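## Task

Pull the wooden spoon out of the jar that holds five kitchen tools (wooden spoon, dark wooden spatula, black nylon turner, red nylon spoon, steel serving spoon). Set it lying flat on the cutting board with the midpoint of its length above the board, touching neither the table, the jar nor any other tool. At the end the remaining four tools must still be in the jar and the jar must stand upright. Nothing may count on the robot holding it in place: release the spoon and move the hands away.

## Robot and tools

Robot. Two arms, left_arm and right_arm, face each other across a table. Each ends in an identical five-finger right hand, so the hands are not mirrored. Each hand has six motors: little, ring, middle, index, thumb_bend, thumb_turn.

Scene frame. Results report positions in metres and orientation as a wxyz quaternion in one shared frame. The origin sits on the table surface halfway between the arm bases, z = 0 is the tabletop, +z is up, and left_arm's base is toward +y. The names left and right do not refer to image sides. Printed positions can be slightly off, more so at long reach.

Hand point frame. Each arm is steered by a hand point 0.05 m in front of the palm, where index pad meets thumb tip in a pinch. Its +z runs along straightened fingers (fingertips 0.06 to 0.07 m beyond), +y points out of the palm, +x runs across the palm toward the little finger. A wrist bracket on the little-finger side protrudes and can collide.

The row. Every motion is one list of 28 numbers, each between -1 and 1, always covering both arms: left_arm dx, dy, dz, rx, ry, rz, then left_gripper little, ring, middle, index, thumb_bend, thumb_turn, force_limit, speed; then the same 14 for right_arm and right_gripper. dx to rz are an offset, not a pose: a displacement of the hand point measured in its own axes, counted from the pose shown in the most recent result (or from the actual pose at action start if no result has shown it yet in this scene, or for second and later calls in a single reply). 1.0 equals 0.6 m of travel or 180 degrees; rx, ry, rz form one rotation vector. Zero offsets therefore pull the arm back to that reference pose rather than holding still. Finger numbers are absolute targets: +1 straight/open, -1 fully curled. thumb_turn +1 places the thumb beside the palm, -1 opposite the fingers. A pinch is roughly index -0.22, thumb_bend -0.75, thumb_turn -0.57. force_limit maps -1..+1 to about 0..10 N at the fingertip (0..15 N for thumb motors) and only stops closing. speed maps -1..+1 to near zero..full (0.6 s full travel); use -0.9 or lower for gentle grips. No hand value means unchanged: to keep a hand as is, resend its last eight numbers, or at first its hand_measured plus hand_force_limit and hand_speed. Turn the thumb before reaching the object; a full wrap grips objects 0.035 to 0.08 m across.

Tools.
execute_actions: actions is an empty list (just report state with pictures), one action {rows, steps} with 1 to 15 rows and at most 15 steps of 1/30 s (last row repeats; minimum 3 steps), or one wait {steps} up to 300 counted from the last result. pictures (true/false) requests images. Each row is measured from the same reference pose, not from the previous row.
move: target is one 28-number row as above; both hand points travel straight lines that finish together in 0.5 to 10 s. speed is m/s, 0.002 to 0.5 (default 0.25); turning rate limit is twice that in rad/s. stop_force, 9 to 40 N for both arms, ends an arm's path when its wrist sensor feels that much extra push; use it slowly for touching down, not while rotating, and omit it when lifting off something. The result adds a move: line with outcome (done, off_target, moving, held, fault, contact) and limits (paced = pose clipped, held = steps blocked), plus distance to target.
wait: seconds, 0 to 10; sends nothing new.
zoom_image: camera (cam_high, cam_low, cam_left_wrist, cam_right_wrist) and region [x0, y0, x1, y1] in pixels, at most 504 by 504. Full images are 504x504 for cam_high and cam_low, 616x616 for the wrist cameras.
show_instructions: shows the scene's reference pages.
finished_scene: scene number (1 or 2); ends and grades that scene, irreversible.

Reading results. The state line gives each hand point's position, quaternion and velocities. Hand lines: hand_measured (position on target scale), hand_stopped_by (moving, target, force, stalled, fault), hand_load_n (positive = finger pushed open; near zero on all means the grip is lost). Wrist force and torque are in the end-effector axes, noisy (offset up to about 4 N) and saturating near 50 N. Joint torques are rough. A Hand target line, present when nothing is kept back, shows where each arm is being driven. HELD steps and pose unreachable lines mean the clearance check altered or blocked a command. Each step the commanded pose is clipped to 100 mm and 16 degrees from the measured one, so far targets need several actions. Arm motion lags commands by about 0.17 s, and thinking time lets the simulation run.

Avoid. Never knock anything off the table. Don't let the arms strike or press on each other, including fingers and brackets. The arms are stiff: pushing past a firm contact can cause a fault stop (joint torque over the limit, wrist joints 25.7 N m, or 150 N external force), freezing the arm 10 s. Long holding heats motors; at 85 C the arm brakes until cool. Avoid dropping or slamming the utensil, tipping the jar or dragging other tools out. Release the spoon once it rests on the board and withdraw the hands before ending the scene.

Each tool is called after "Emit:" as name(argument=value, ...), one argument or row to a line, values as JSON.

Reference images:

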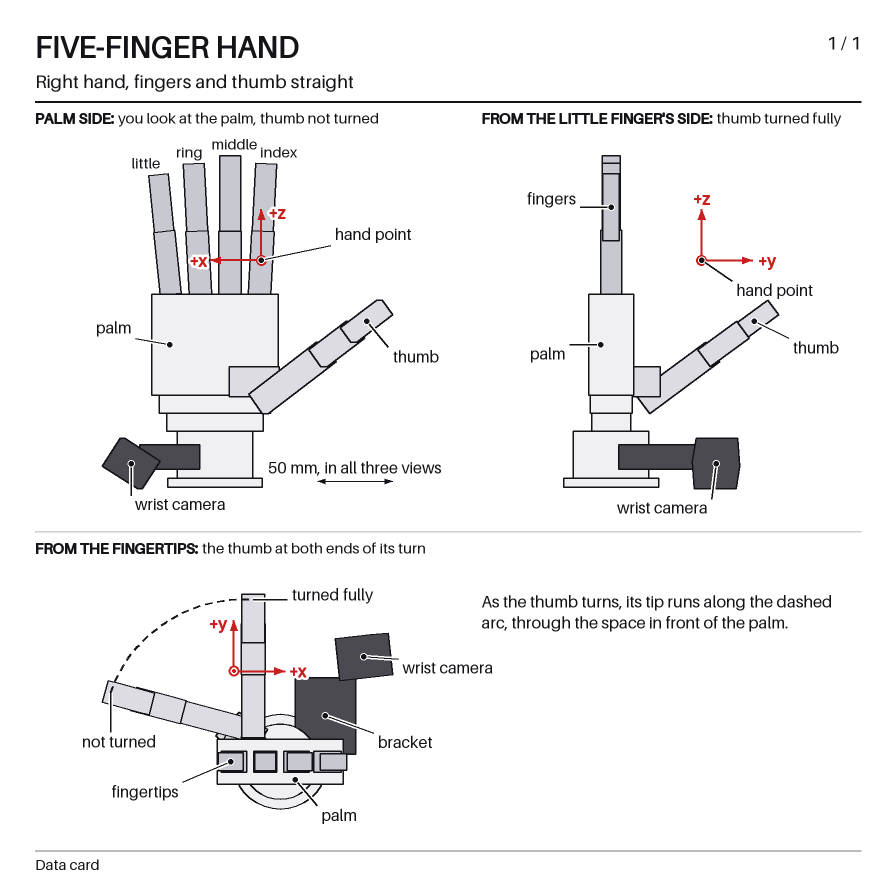

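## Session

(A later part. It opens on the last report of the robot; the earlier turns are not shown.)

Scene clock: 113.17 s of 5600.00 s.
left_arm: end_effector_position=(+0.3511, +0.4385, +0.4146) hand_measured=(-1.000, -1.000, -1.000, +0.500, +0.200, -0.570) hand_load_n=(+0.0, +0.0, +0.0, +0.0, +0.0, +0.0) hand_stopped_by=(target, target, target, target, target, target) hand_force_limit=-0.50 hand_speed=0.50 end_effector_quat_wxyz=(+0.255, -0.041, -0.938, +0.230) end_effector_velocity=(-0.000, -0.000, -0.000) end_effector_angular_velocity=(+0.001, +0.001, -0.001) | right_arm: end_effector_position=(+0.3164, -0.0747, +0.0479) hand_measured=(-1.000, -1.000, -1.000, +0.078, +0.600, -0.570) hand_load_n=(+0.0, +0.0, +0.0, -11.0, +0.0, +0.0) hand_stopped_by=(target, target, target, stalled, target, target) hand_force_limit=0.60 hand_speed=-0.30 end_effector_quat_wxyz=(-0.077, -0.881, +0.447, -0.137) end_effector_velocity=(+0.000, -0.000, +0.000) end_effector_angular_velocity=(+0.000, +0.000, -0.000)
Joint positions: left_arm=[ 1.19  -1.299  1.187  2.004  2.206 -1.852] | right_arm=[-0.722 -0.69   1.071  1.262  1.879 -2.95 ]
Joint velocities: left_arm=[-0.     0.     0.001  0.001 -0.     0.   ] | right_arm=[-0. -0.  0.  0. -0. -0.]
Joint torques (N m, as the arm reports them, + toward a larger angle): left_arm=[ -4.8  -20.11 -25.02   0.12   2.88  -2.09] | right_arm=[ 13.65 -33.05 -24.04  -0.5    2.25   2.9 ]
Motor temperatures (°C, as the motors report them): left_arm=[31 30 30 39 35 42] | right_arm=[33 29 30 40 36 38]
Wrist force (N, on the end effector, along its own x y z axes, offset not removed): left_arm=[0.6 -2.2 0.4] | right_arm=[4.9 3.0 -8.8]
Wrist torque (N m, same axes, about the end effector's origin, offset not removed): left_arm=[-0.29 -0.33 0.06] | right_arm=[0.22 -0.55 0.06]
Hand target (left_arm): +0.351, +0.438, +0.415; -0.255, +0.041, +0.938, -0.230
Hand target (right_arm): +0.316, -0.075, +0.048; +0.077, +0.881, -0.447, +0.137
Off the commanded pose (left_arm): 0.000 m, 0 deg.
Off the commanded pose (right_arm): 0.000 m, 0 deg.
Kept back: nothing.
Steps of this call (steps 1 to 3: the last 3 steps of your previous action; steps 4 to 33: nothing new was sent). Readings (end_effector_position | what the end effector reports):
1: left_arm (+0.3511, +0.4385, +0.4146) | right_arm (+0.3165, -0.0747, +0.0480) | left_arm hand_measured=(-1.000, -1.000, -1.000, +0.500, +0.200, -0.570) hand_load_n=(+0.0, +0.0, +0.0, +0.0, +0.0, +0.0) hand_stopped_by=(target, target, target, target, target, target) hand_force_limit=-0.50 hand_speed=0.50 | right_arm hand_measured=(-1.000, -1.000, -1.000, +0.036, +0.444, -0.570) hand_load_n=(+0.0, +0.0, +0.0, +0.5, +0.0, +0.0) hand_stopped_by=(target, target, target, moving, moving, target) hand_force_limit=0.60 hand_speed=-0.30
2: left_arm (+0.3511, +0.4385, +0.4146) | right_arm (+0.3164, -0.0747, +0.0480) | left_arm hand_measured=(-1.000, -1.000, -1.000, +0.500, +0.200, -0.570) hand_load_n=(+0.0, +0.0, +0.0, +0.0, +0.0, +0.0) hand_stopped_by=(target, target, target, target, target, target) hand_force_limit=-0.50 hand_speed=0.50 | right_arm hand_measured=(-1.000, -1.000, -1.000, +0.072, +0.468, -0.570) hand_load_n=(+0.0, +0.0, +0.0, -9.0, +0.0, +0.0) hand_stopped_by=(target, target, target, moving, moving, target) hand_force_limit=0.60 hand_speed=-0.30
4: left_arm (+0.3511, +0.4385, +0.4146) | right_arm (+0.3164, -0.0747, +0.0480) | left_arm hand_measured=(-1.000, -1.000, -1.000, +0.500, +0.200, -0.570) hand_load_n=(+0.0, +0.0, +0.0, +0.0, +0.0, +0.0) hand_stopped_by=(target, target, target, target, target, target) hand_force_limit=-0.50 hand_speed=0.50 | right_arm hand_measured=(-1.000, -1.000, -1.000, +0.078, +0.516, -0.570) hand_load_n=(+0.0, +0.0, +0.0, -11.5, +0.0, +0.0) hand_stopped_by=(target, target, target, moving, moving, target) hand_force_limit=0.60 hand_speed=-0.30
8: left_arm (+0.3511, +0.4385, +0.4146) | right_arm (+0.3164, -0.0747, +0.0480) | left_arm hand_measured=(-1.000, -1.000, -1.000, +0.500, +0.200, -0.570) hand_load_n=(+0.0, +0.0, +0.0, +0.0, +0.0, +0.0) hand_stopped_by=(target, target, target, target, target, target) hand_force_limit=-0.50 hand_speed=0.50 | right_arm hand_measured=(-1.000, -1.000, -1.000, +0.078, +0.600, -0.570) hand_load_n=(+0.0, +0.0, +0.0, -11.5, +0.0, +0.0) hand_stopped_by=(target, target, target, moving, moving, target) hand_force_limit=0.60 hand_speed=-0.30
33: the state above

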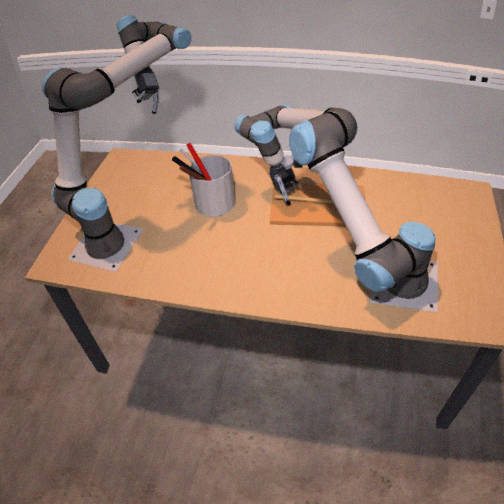

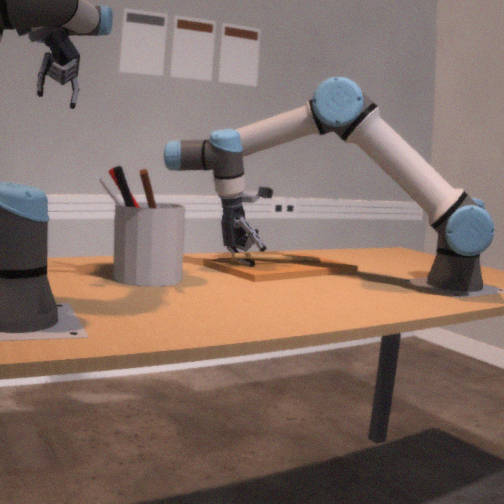

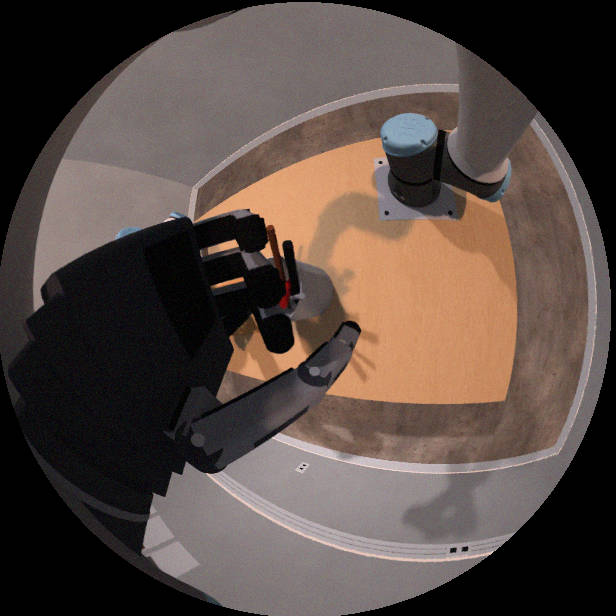

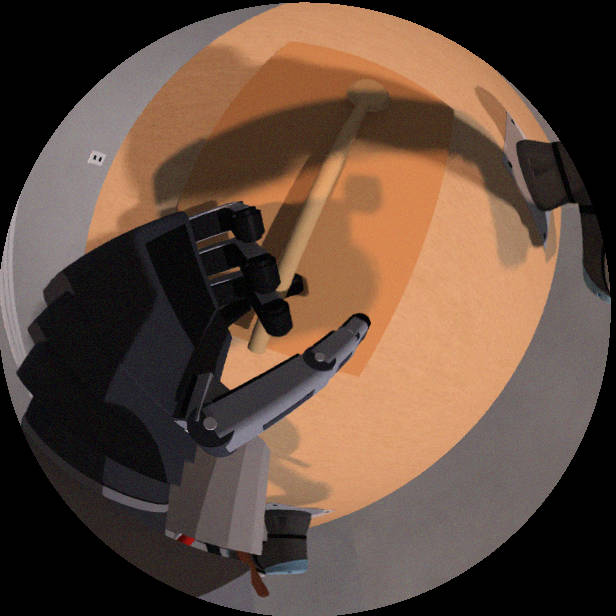

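Rise while opening index.

Emit:
move(
  target=[0,0,0,0,0,0,-1,-1,-1,0.5,0.2,-0.57,-0.5,0.5,0.041,0.002,-0.127,0,0,0,-1,-1,-1,1,0.6,-0.57,0.6,-0.3],
  speed=0.03,
)

Scene clock: 116.47 s of 5600.00 s.
left_arm: end_effector_position=(+0.3511, +0.4385, +0.4146) hand_measured=(-1.000, -1.000, -1.000, +0.500, +0.200, -0.570) hand_load_n=(+0.0, +0.0, +0.0, +0.0, +0.0, +0.0) hand_stopped_by=(target, target, target, target, target, target) hand_force_limit=-0.50 hand_speed=0.50 end_effector_quat_wxyz=(+0.255, -0.041, -0.938, +0.230) end_effector_velocity=(-0.000, -0.000, +0.000) end_effector_angular_velocity=(-0.001, -0.000, -0.002) | right_arm: end_effector_position=(+0.3163, -0.0745, +0.1277) hand_measured=(-1.000, -1.000, -1.000, +1.000, +0.600, -0.570) hand_load_n=(+0.0, +0.0, +0.0, +0.0, +0.0, +0.0) hand_stopped_by=(target, target, target, target, target, target) hand_force_limit=0.60 hand_speed=-0.30 end_effector_quat_wxyz=(-0.077, -0.881, +0.447, -0.137) end_effector_velocity=(+0.000, -0.000, +0.002) end_effector_angular_velocity=(-0.000, -0.000, -0.001)
Joint positions: left_arm=[ 1.19  -1.299  1.187  2.004  2.206 -1.852] | right_arm=[-0.722 -0.756  0.979  1.42   1.879 -2.95 ]
Joint velocities: left_arm=[-0.001 -0.001 -0.     0.001  0.     0.002] | right_arm=[-0.    -0.001 -0.004  0.005  0.     0.   ]
Joint torques (N m, as the arm reports them, + toward a larger angle): left_arm=[ -4.71 -20.13 -24.85   0.08   3.12  -2.07] | right_arm=[ 13.06 -55.39 -29.05   5.45  -1.04   2.73]
Motor temperatures (°C, as the motors report them): left_arm=[31 30 30 39 35 42] | right_arm=[33 29 30 40 36 38]
Wrist force (N, on the end effector, along its own x y z axes, offset not removed): left_arm=[-1.2 -0.5 1.1] | right_arm=[1.8 2.5 2.7]
Wrist torque (N m, same axes, about the end effector's origin, offset not removed): left_arm=[-0.13 -0.10 0.02] | right_arm=[0.44 -0.52 0.17]
Hand target (left_arm): +0.351, +0.438, +0.415; -0.255, +0.041, +0.938, -0.230
Hand target (right_arm): +0.316, -0.075, +0.128; +0.077, +0.881, -0.447, +0.137
Off the commanded pose (left_arm): 0.000 m, 0 deg.
Off the commanded pose (right_arm): 0.000 m, 0 deg.
Kept back: nothing.
move: done

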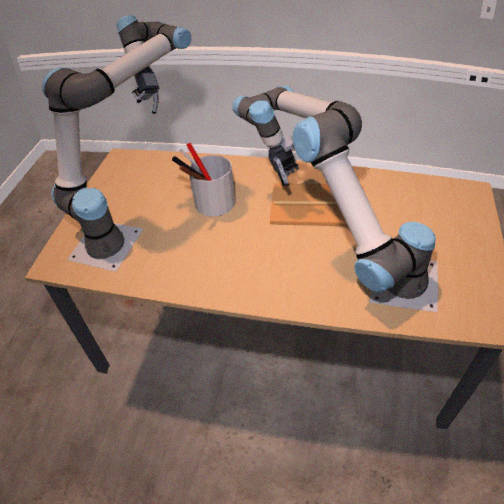

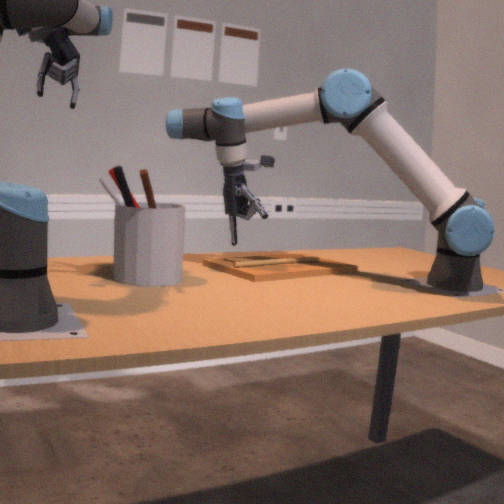

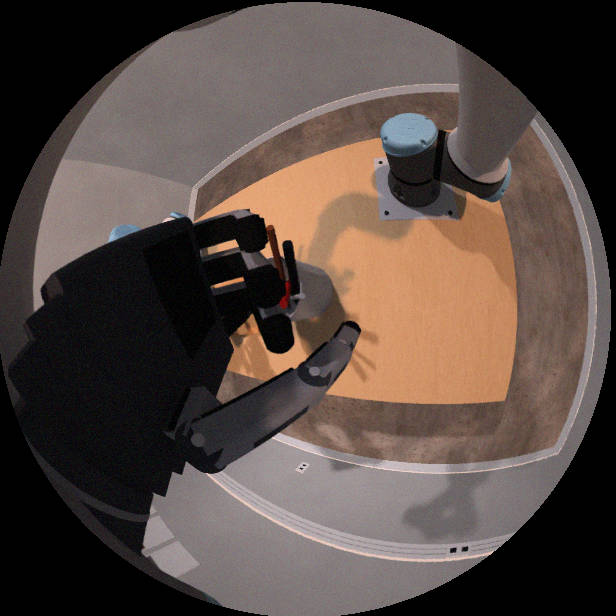

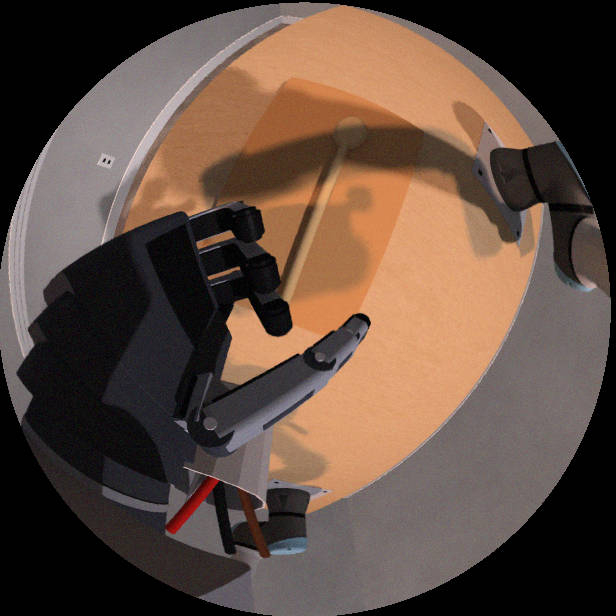

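Placed on the board.

Emit:
finished_scene(
  scene=1,
)

The scene is finished: the task was done.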